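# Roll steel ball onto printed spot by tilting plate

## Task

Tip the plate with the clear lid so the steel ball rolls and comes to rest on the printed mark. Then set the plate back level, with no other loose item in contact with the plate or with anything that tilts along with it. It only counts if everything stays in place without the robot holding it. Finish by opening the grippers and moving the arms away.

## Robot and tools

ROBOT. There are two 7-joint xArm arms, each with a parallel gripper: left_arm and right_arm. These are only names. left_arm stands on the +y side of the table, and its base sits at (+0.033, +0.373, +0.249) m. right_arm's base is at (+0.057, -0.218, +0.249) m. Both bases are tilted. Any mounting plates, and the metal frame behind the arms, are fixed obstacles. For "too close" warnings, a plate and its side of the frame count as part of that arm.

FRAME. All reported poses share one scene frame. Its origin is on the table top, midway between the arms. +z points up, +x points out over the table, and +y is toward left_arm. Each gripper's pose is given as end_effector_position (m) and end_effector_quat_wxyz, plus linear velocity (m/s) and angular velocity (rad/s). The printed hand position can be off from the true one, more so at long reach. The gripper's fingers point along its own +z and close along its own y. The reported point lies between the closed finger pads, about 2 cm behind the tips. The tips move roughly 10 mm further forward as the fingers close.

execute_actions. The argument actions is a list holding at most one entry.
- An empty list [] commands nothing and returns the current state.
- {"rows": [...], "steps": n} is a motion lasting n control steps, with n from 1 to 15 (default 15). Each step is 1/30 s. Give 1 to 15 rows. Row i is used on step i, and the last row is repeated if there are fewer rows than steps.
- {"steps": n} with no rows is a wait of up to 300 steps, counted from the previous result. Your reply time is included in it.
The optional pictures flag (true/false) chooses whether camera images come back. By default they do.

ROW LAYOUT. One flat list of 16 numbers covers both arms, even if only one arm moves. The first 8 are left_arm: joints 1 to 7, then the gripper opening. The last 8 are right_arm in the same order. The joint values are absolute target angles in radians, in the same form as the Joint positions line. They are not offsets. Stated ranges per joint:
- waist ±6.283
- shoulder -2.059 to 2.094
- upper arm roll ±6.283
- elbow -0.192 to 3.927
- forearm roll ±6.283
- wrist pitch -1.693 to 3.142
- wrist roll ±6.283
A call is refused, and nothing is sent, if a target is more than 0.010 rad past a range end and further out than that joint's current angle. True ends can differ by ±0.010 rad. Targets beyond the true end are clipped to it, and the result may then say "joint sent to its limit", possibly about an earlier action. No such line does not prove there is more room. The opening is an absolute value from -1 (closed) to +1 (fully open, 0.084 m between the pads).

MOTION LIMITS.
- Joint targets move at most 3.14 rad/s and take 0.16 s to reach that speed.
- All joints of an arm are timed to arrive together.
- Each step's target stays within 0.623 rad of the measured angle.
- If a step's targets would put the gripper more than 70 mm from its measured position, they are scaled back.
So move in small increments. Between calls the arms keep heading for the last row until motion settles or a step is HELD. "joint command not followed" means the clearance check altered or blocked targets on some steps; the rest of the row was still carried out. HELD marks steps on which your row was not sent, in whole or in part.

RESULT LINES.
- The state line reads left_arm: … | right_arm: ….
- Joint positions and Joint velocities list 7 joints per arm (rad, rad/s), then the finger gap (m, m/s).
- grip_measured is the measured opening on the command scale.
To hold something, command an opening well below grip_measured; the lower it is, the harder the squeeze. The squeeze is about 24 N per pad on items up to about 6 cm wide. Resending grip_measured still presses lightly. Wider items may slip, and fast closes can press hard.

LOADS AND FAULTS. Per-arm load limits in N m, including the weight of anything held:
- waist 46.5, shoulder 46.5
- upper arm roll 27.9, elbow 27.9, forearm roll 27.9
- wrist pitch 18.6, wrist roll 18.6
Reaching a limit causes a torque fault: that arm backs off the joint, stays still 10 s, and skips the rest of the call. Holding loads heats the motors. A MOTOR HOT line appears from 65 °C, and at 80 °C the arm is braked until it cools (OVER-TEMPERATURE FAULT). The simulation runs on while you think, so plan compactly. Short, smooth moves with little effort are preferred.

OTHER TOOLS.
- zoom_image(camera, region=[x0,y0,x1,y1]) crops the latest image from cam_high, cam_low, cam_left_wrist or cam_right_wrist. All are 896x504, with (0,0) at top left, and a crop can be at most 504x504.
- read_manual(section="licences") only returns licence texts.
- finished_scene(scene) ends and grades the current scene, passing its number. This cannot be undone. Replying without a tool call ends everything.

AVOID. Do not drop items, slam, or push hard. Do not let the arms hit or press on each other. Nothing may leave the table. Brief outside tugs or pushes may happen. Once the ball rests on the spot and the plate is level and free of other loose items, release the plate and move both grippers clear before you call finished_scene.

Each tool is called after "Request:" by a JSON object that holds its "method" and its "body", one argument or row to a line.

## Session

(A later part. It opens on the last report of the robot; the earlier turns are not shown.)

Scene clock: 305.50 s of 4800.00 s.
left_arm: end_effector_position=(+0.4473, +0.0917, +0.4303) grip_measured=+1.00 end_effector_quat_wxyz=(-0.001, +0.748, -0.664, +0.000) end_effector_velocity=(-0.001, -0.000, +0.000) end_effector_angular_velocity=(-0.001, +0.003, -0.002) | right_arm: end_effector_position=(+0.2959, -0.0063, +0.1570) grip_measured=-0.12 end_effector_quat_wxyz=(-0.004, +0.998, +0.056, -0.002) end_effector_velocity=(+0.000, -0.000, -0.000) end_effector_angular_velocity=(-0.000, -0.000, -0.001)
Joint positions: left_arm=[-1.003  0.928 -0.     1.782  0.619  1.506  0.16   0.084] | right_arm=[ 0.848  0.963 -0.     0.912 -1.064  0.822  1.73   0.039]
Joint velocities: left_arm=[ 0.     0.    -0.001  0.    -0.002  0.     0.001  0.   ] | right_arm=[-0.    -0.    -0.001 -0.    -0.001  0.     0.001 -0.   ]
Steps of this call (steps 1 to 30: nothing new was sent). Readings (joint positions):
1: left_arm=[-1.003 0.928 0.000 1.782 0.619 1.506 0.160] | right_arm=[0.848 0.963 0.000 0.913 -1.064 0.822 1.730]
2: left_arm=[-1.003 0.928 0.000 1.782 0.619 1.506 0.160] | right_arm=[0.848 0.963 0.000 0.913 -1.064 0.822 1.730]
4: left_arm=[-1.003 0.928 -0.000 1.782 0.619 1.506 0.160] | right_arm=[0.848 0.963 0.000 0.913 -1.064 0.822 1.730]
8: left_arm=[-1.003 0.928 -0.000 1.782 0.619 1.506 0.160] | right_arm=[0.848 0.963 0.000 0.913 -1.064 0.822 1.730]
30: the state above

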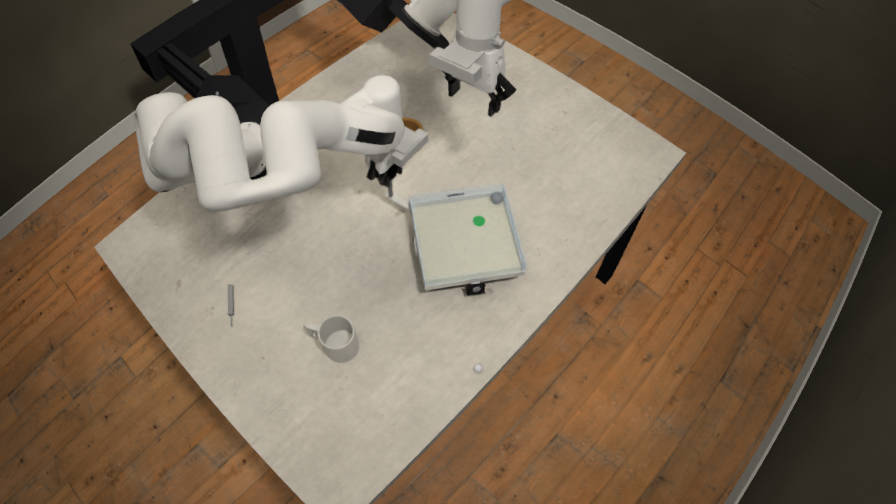

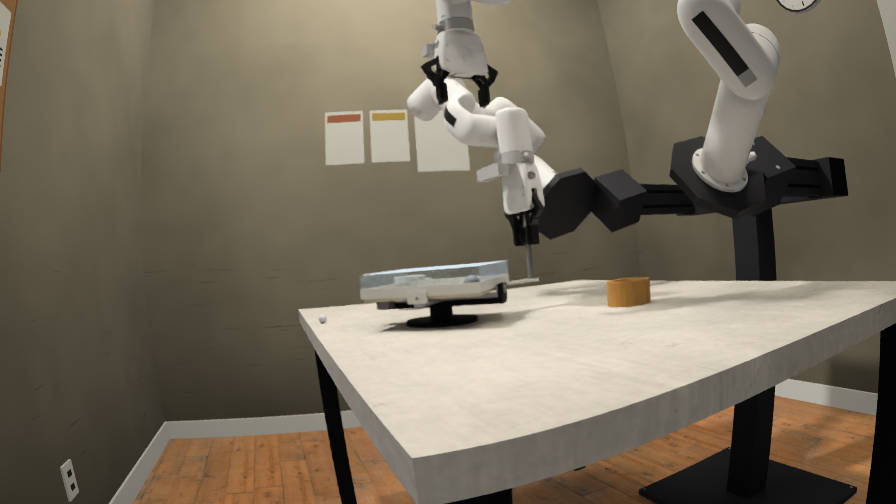

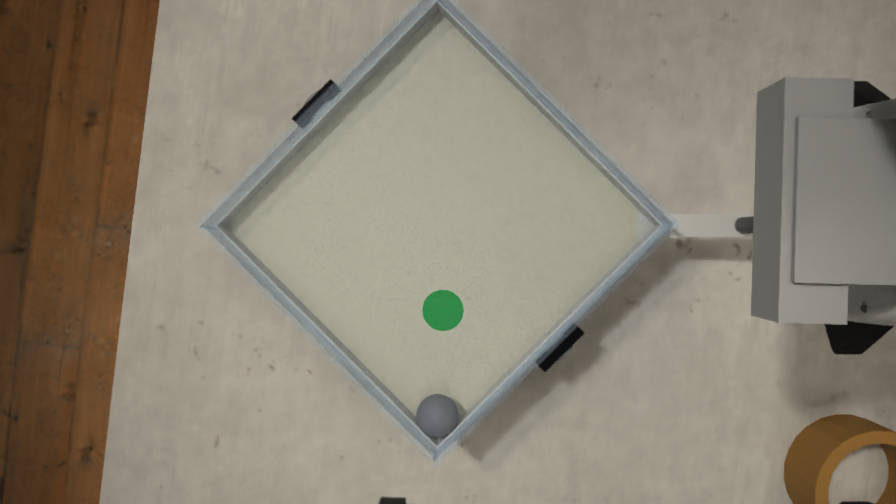

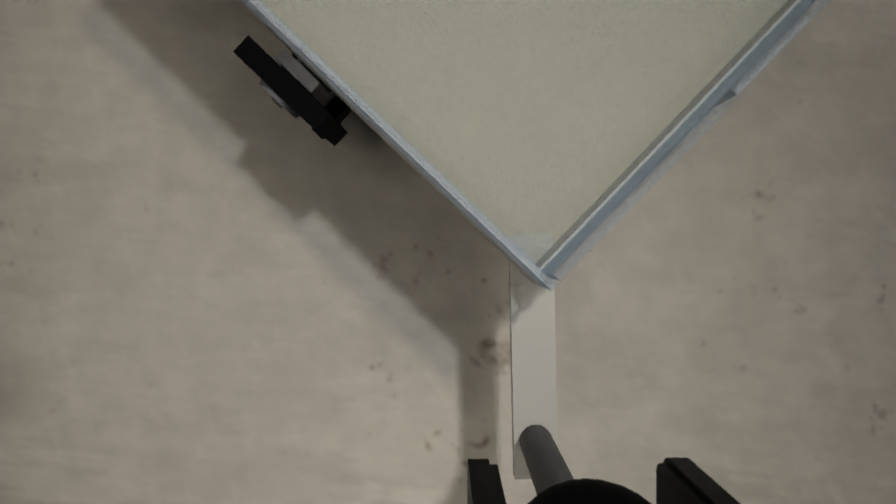

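Request:
{"method": "execute_actions", "body": {
  "actions": [
    {"rows":[[-1.003,0.928,0,1.782,0.619,1.506,0.16,1,0.8450,0.9590,0,0.9087,-1.064,0.822,1.730,-0.7]],"steps":15}
  ],
  "pictures": false
}}

Request:
{"method": "execute_actions", "body": {
  "actions": [
    {"steps":15}
  ]
}}

Request:
{"method": "execute_actions", "body": {
  "actions": [
    {"steps":15}
  ]
}}

Request:
{"method": "execute_actions", "body": {
  "actions": [
    {"steps":15}
  ]
}}

Scene clock: 325.83 s of 4800.00 s.
left_arm: end_effector_position=(+0.4473, +0.0917, +0.4303) grip_measured=+1.00 end_effector_quat_wxyz=(-0.001, +0.748, -0.664, +0.000) end_effector_velocity=(-0.000, +0.000, -0.000) end_effector_angular_velocity=(+0.001, +0.002, +0.001) | right_arm: end_effector_position=(+0.2960, -0.0077, +0.1570) grip_measured=-0.12 end_effector_quat_wxyz=(-0.004, +0.998, +0.055, -0.003) end_effector_velocity=(-0.000, -0.002, -0.001) end_effector_angular_velocity=(-0.004, +0.002, -0.001)
Joint positions: left_arm=[-1.003  0.928  0.     1.782  0.619  1.506  0.16   0.084] | right_arm=[ 0.845  0.959  0.     0.909 -1.064  0.822  1.73   0.039]
Joint velocities: left_arm=[-0.     0.     0.001 -0.    -0.001  0.001 -0.001 -0.   ] | right_arm=[-0.002  0.    -0.002 -0.002 -0.     0.001  0.    -0.   ]
Steps of this call (steps 1 to 90: nothing new was sent; then 16.83 s passed at rest; steps 91 to 105: all 15 steps of this action). Readings (joint positions):
91: left_arm=[-1.003 0.928 -0.000 1.782 0.619 1.506 0.160] | right_arm=[0.848 0.963 0.000 0.912 -1.064 0.822 1.730]
92: left_arm=[-1.003 0.928 -0.000 1.782 0.619 1.506 0.160] | right_arm=[0.848 0.962 0.000 0.912 -1.064 0.822 1.730]
94: left_arm=[-1.003 0.928 -0.000 1.782 0.619 1.506 0.160] | right_arm=[0.846 0.961 0.000 0.911 -1.064 0.822 1.730]
98: left_arm=[-1.003 0.928 -0.000 1.782 0.619 1.506 0.160] | right_arm=[0.845 0.959 0.000 0.909 -1.064 0.822 1.730]
105: the state above

Scene clock: 326.33 s of 4800.00 s.
left_arm: end_effector_position=(+0.4473, +0.0917, +0.4303) grip_measured=+1.00 end_effector_quat_wxyz=(-0.001, +0.748, -0.664, +0.000) end_effector_velocity=(-0.000, -0.001, +0.001) end_effector_angular_velocity=(-0.004, +0.000, -0.002) | right_arm: end_effector_position=(+0.2960, -0.0078, +0.1569) grip_measured=-0.12 end_effector_quat_wxyz=(-0.004, +0.998, +0.055, -0.003) end_effector_velocity=(+0.000, +0.000, +0.000) end_effector_angular_velocity=(+0.001, +0.001, -0.001)
Joint positions: left_arm=[-1.003  0.928 -0.     1.782  0.619  1.506  0.16   0.084] | right_arm=[ 0.845  0.959  0.     0.909 -1.064  0.822  1.73   0.039]
Joint velocities: left_arm=[-0.    -0.    -0.     0.    -0.001 -0.003  0.002 -0.   ] | right_arm=[-0.001 -0.     0.001  0.001  0.001 -0.     0.    -0.   ]
Steps of this call (steps 1 to 15: the robot went on to your last target). Readings (joint positions):
1: left_arm=[-1.003 0.928 0.000 1.782 0.619 1.506 0.160] | right_arm=[0.845 0.959 0.000 0.909 -1.064 0.822 1.730]
2: left_arm=[-1.003 0.928 -0.000 1.782 0.619 1.506 0.160] | right_arm=[0.845 0.959 0.000 0.909 -1.064 0.822 1.730]
4: left_arm=[-1.003 0.928 -0.000 1.782 0.619 1.506 0.160] | right_arm=[0.845 0.959 0.000 0.909 -1.064 0.822 1.730]
8: left_arm=[-1.003 0.928 -0.000 1.782 0.619 1.506 0.160] | right_arm=[0.845 0.959 0.000 0.909 -1.064 0.822 1.730]
15: the state above
All arms were judged still, so your last target was given up. Only a new action makes them travel on or press farther. Fingers that are still opening or closing keep moving.

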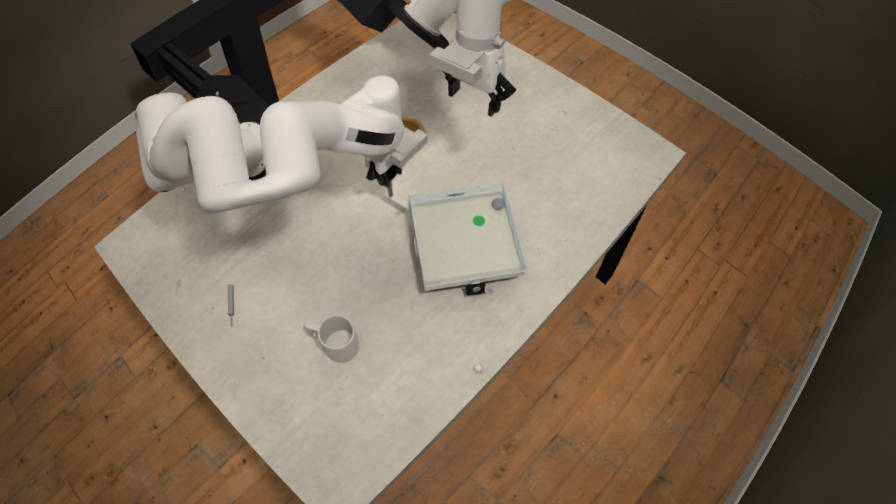

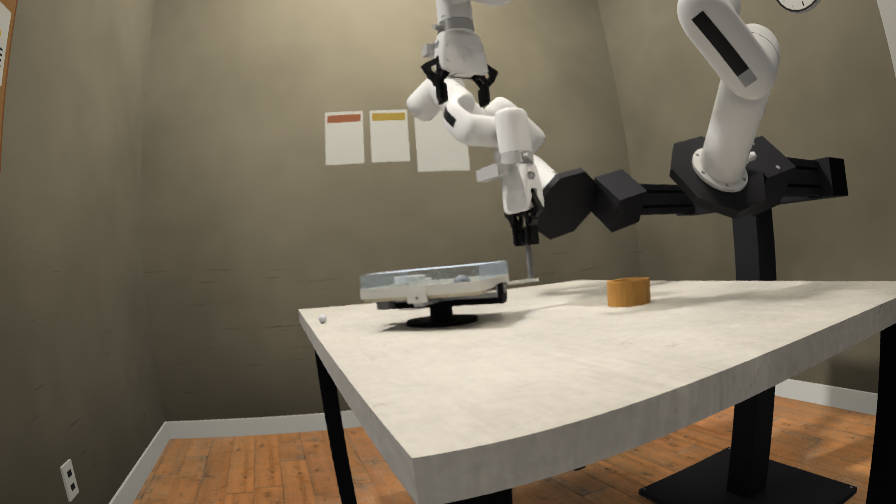

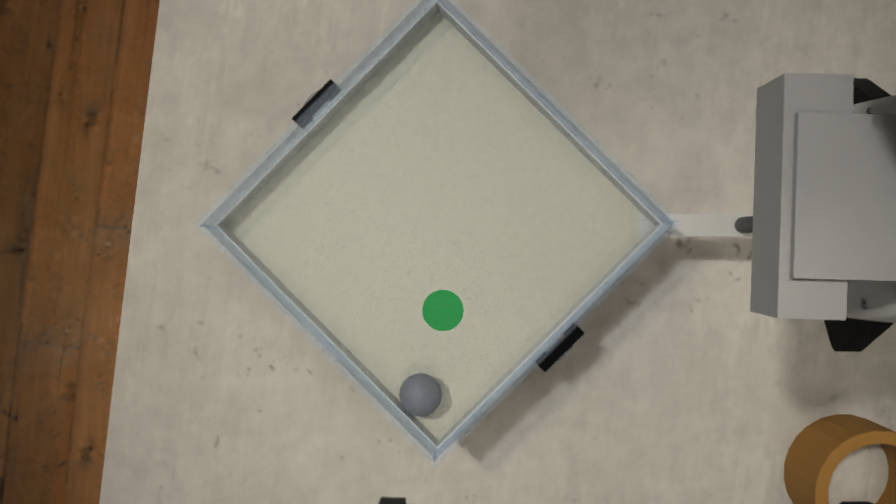

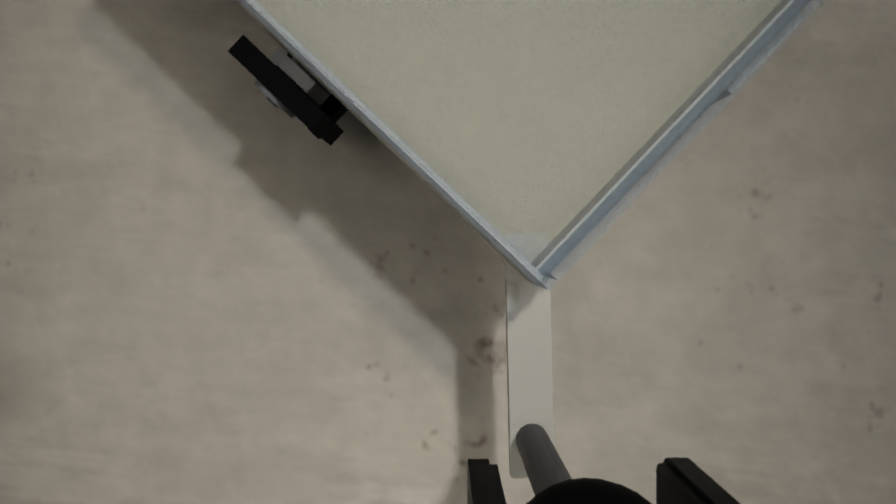

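Scene clock: 326.83 s of 4800.00 s.
left_arm: end_effector_position=(+0.4473, +0.0917, +0.4303) grip_measured=+1.00 end_effector_quat_wxyz=(-0.001, +0.748, -0.664, +0.000) end_effector_velocity=(+0.000, +0.000, -0.000) end_effector_angular_velocity=(+0.001, +0.001, +0.002) | right_arm: end_effector_position=(+0.2960, -0.0081, +0.1568) grip_measured=-0.12 end_effector_quat_wxyz=(-0.003, +0.998, +0.055, -0.003) end_effector_velocity=(+0.001, -0.000, -0.000) end_effector_angular_velocity=(-0.000, -0.001, -0.001)
Joint positions: left_arm=[-1.003  0.928  0.     1.782  0.619  1.506  0.16   0.084] | right_arm=[ 0.845  0.959 -0.     0.908 -1.064  0.822  1.73   0.039]
Joint velocities: left_arm=[ 0.     0.     0.001 -0.    -0.001  0.001 -0.001  0.   ] | right_arm=[-0.    -0.    -0.001  0.001 -0.    -0.    -0.    -0.   ]
Steps of this call (steps 1 to 15: nothing new was sent). Readings (joint positions):
1: left_arm=[-1.003 0.928 0.000 1.782 0.619 1.506 0.160] | right_arm=[0.845 0.959 0.000 0.909 -1.064 0.822 1.730]
2: left_arm=[-1.003 0.928 -0.000 1.782 0.619 1.506 0.160] | right_arm=[0.845 0.959 0.000 0.909 -1.064 0.822 1.730]
4: left_arm=[-1.003 0.928 0.000 1.782 0.619 1.506 0.160] | right_arm=[0.845 0.959 0.000 0.909 -1.064 0.822 1.730]
8: left_arm=[-1.003 0.928 0.000 1.782 0.619 1.506 0.160] | right_arm=[0.845 0.959 -0.000 0.909 -1.064 0.822 1.730]
15: the state above

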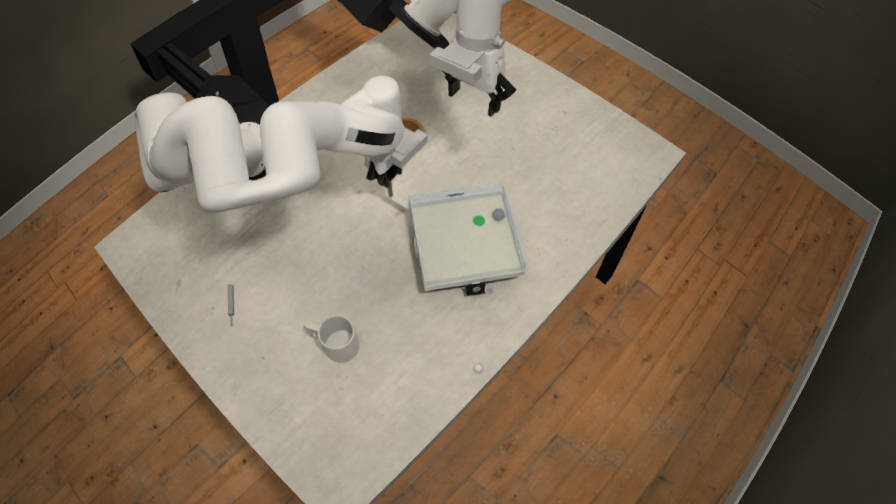

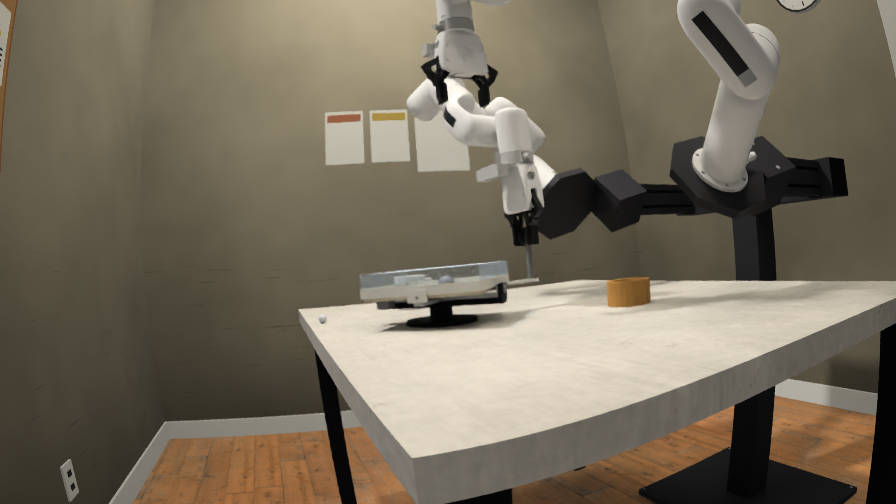

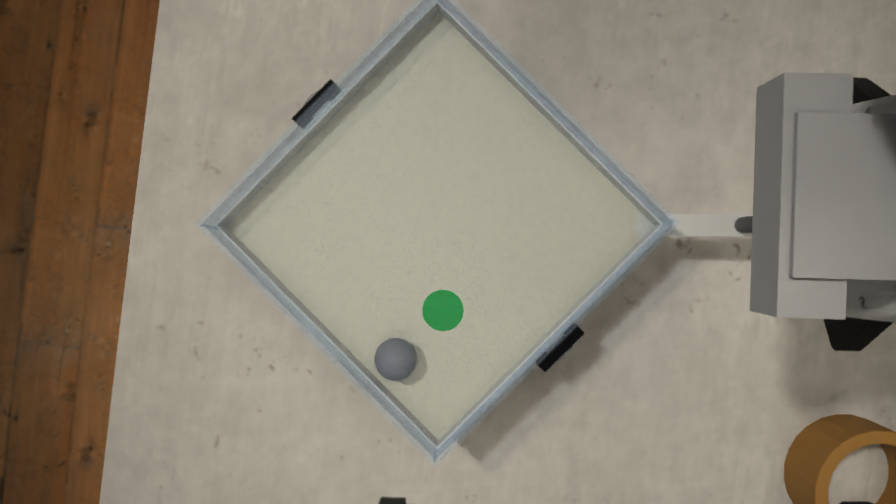

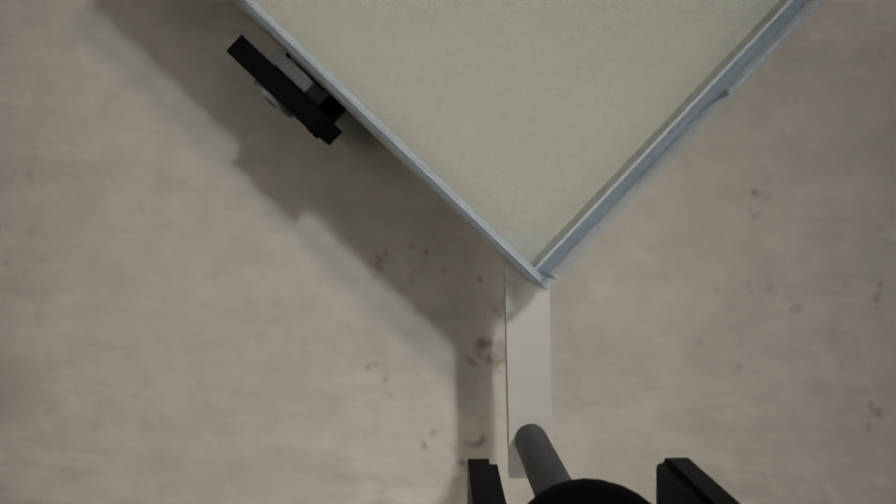

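Scene clock: 327.33 s of 4800.00 s.
left_arm: end_effector_position=(+0.4473, +0.0917, +0.4303) grip_measured=+1.00 end_effector_quat_wxyz=(-0.001, +0.748, -0.664, +0.000) end_effector_velocity=(-0.001, -0.001, +0.001) end_effector_angular_velocity=(-0.001, -0.001, -0.001) | right_arm: end_effector_position=(+0.2960, -0.0080, +0.1568) grip_measured=-0.12 end_effector_quat_wxyz=(-0.003, +0.998, +0.055, -0.003) end_effector_velocity=(+0.000, +0.000, +0.000) end_effector_angular_velocity=(+0.000, -0.001, +0.001)
Joint positions: left_arm=[-1.003  0.928 -0.     1.782  0.619  1.506  0.16   0.084] | right_arm=[ 0.845  0.959 -0.     0.909 -1.064  0.822  1.73   0.039]
Joint velocities: left_arm=[-0.001 -0.    -0.002  0.001  0.     0.    -0.     0.   ] | right_arm=[-0.    -0.     0.    -0.    -0.001  0.    -0.    -0.   ]
Steps of this call (steps 1 to 15: nothing new was sent). Readings (joint positions):
1: left_arm=[-1.003 0.928 -0.000 1.782 0.619 1.506 0.160] | right_arm=[0.845 0.959 -0.000 0.909 -1.064 0.822 1.730]
2: left_arm=[-1.003 0.928 0.000 1.782 0.619 1.506 0.160] | right_arm=[0.845 0.959 -0.000 0.909 -1.064 0.822 1.730]
4: left_arm=[-1.003 0.928 -0.000 1.782 0.619 1.506 0.160] | right_arm=[0.845 0.959 -0.000 0.909 -1.064 0.822 1.730]
8: left_arm=[-1.003 0.928 0.000 1.782 0.619 1.506 0.160] | right_arm=[0.845 0.959 -0.000 0.909 -1.064 0.822 1.730]
15: the state above

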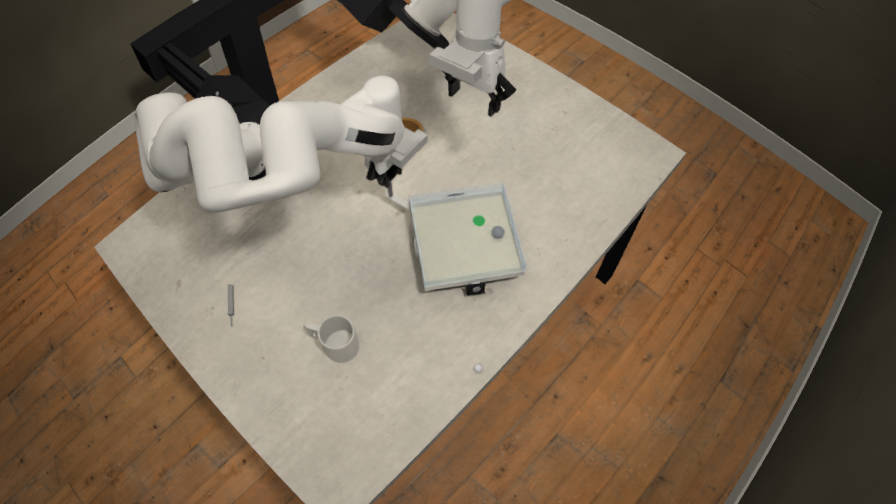

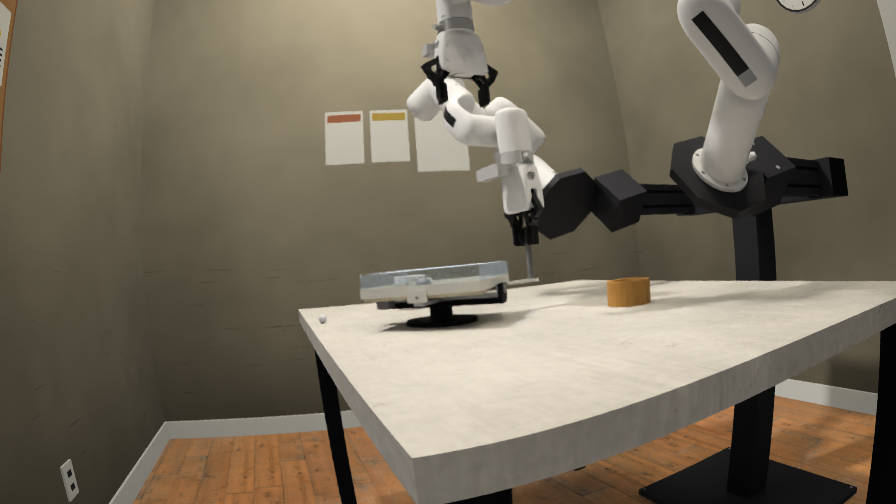

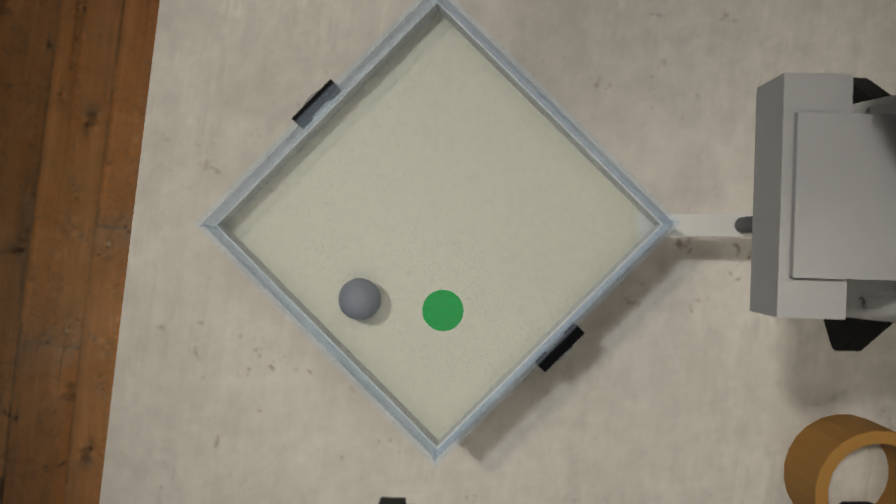

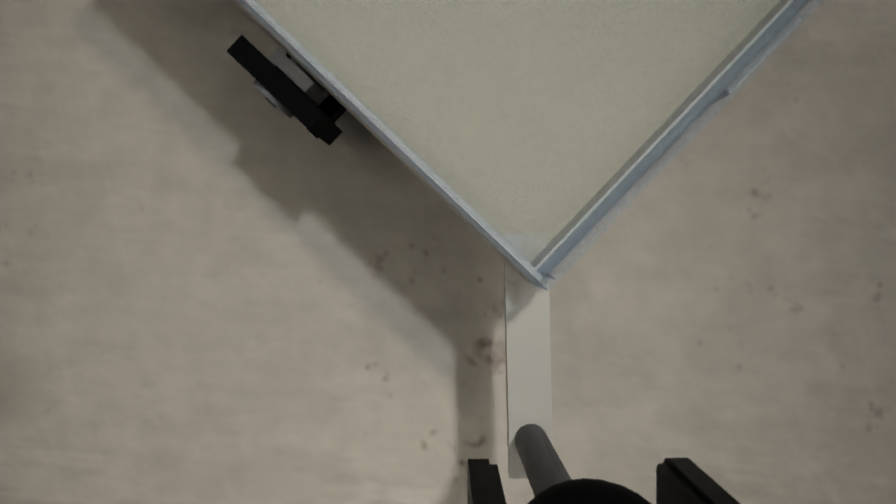

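Request:
{"method": "execute_actions", "body": {
  "actions": [
    {"rows":[[-1.003,0.928,0,1.782,0.619,1.506,0.16,1,0.8463,0.9704,0,0.9164,-1.064,0.822,1.730,-0.7]],"steps":15}
  ]
}}

Request:
{"method": "execute_actions", "body": {
  "actions": [
    {"steps":45}
  ]
}}

Scene clock: 338.77 s of 4800.00 s.
left_arm: end_effector_position=(+0.4473, +0.0917, +0.4303) grip_measured=+1.00 end_effector_quat_wxyz=(-0.001, +0.748, -0.664, +0.000) end_effector_velocity=(-0.000, +0.000, +0.000) end_effector_angular_velocity=(+0.000, -0.000, +0.000) | right_arm: end_effector_position=(+0.2948, -0.0065, +0.1544) grip_measured=-0.12 end_effector_quat_wxyz=(-0.002, +0.998, +0.056, -0.003) end_effector_velocity=(+0.000, +0.001, -0.000) end_effector_angular_velocity=(+0.001, +0.001, -0.001)
Joint positions: left_arm=[-1.003  0.928 -0.     1.782  0.619  1.506  0.16   0.084] | right_arm=[ 0.846  0.97  -0.001  0.916 -1.064  0.823  1.73   0.039]
Joint velocities: left_arm=[ 0.    -0.    -0.     0.     0.     0.001 -0.    -0.   ] | right_arm=[-0.     0.001 -0.001  0.002  0.    -0.002  0.001  0.   ]
Steps of this call (steps 1 to 120: nothing new was sent; then 6.93 s passed at rest; steps 121 to 135: all 15 steps of this action). Readings (joint positions):
121: left_arm=[-1.003 0.928 0.000 1.782 0.619 1.506 0.160] | right_arm=[0.845 0.959 -0.000 0.909 -1.064 0.822 1.730]
122: left_arm=[-1.003 0.928 -0.000 1.782 0.619 1.506 0.160] | right_arm=[0.845 0.961 -0.000 0.910 -1.064 0.822 1.730]
124: left_arm=[-1.003 0.928 -0.000 1.782 0.619 1.506 0.160] | right_arm=[0.846 0.965 -0.000 0.912 -1.064 0.823 1.730]
128: left_arm=[-1.003 0.928 0.000 1.782 0.619 1.506 0.160] | right_arm=[0.846 0.969 -0.001 0.915 -1.064 0.823 1.730]
135: the state above

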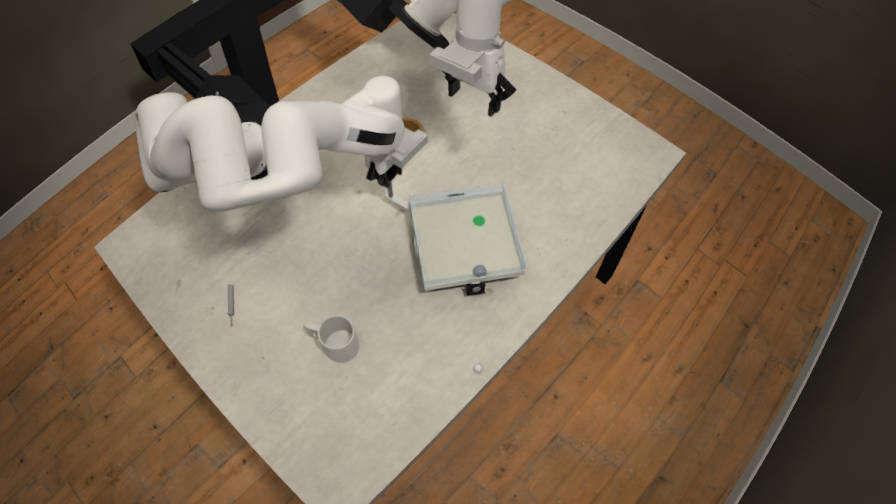

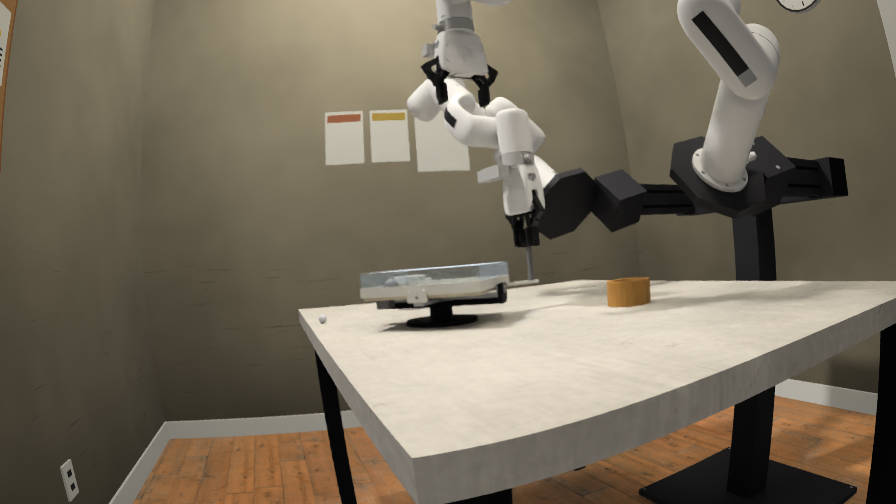

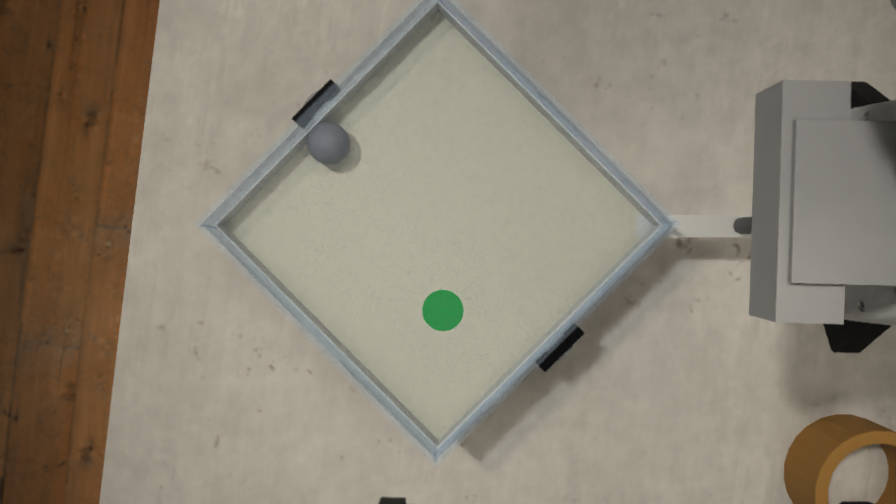

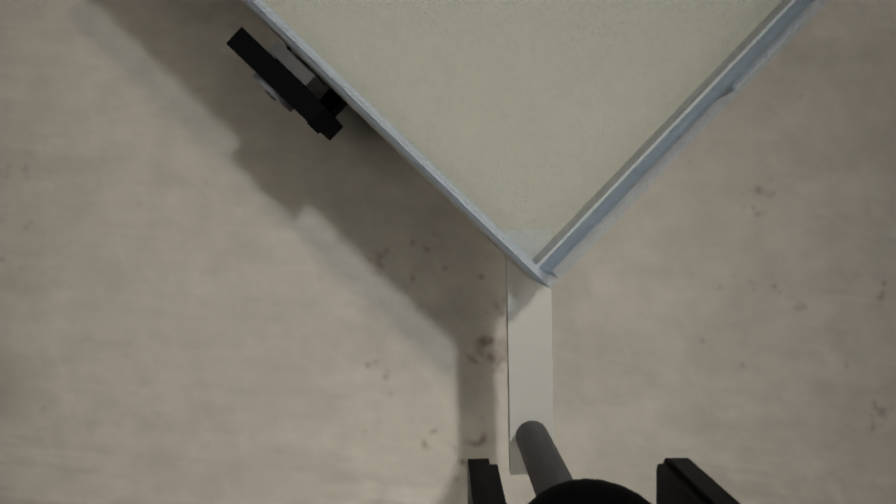

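Scene clock: 340.27 s of 4800.00 s.
left_arm: end_effector_position=(+0.4473, +0.0917, +0.4303) grip_measured=+1.00 end_effector_quat_wxyz=(-0.001, +0.748, -0.664, +0.000) end_effector_velocity=(-0.000, -0.000, +0.000) end_effector_angular_velocity=(-0.001, -0.001, +0.001) | right_arm: end_effector_position=(+0.2949, -0.0058, +0.1549) grip_measured=-0.12 end_effector_quat_wxyz=(-0.003, +0.998, +0.057, -0.003) end_effector_velocity=(+0.000, -0.000, -0.000) end_effector_angular_velocity=(-0.000, +0.001, -0.001)
Joint positions: left_arm=[-1.003  0.928 -0.     1.782  0.619  1.506  0.16   0.084] | right_arm=[ 0.846  0.97  -0.     0.916 -1.064  0.822  1.73   0.039]
Joint velocities: left_arm=[-0.001  0.     0.     0.     0.    -0.001 -0.001 -0.   ] | right_arm=[-0.001 -0.001 -0.001 -0.001 -0.    -0.001 -0.     0.   ]
Steps of this call (steps 1 to 15: the robot went on to your last target; steps 16 to 45: nothing new was sent). Readings (joint positions):
1: left_arm=[-1.003 0.928 -0.000 1.782 0.619 1.506 0.160] | right_arm=[0.846 0.970 -0.001 0.916 -1.064 0.823 1.730]
2: left_arm=[-1.003 0.928 -0.000 1.782 0.619 1.506 0.160] | right_arm=[0.846 0.970 -0.001 0.916 -1.064 0.823 1.730]
4: left_arm=[-1.003 0.928 -0.000 1.782 0.619 1.506 0.160] | right_arm=[0.846 0.970 -0.001 0.916 -1.064 0.823 1.730]
8: left_arm=[-1.003 0.928 0.000 1.782 0.619 1.506 0.160] | right_arm=[0.846 0.971 -0.001 0.916 -1.064 0.823 1.730]
45: the state above
All arms were judged still, so your last target was given up. Only a new action makes them travel on or press farther. Fingers that are still opening or closing keep moving.

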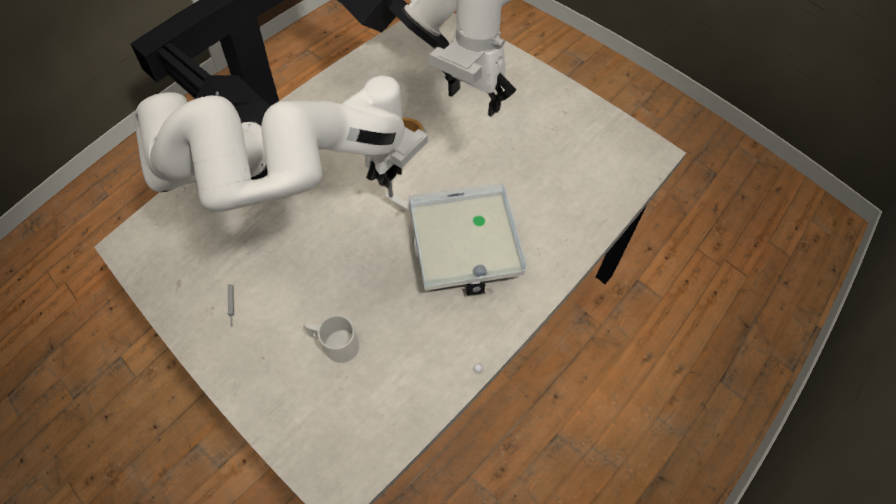

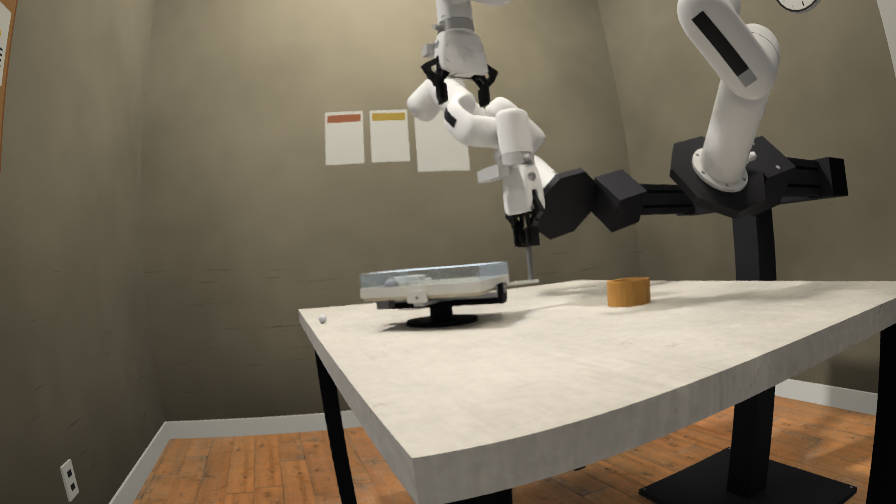

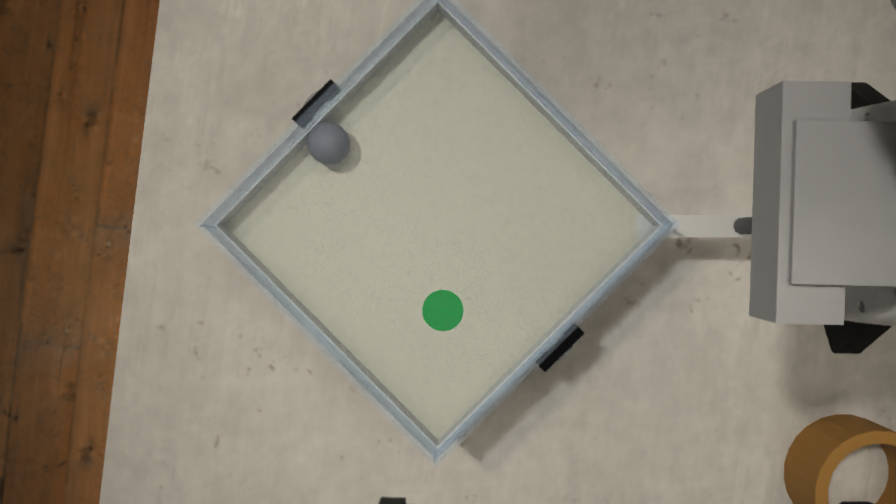

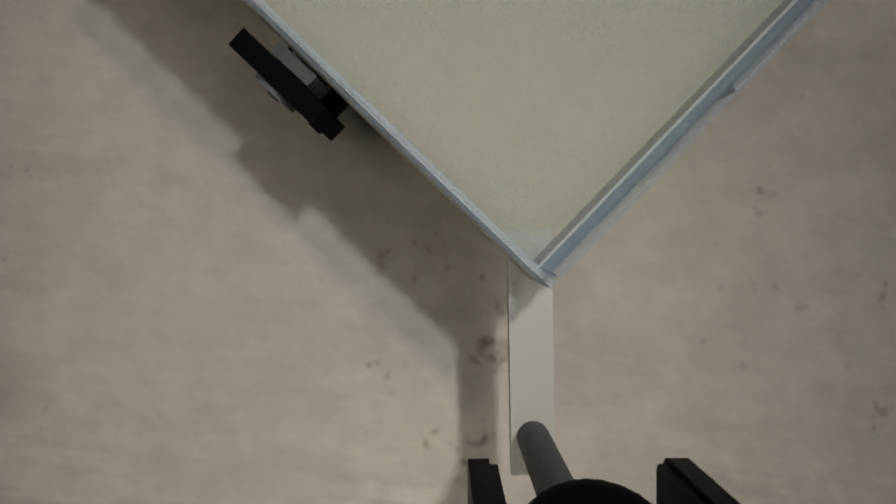

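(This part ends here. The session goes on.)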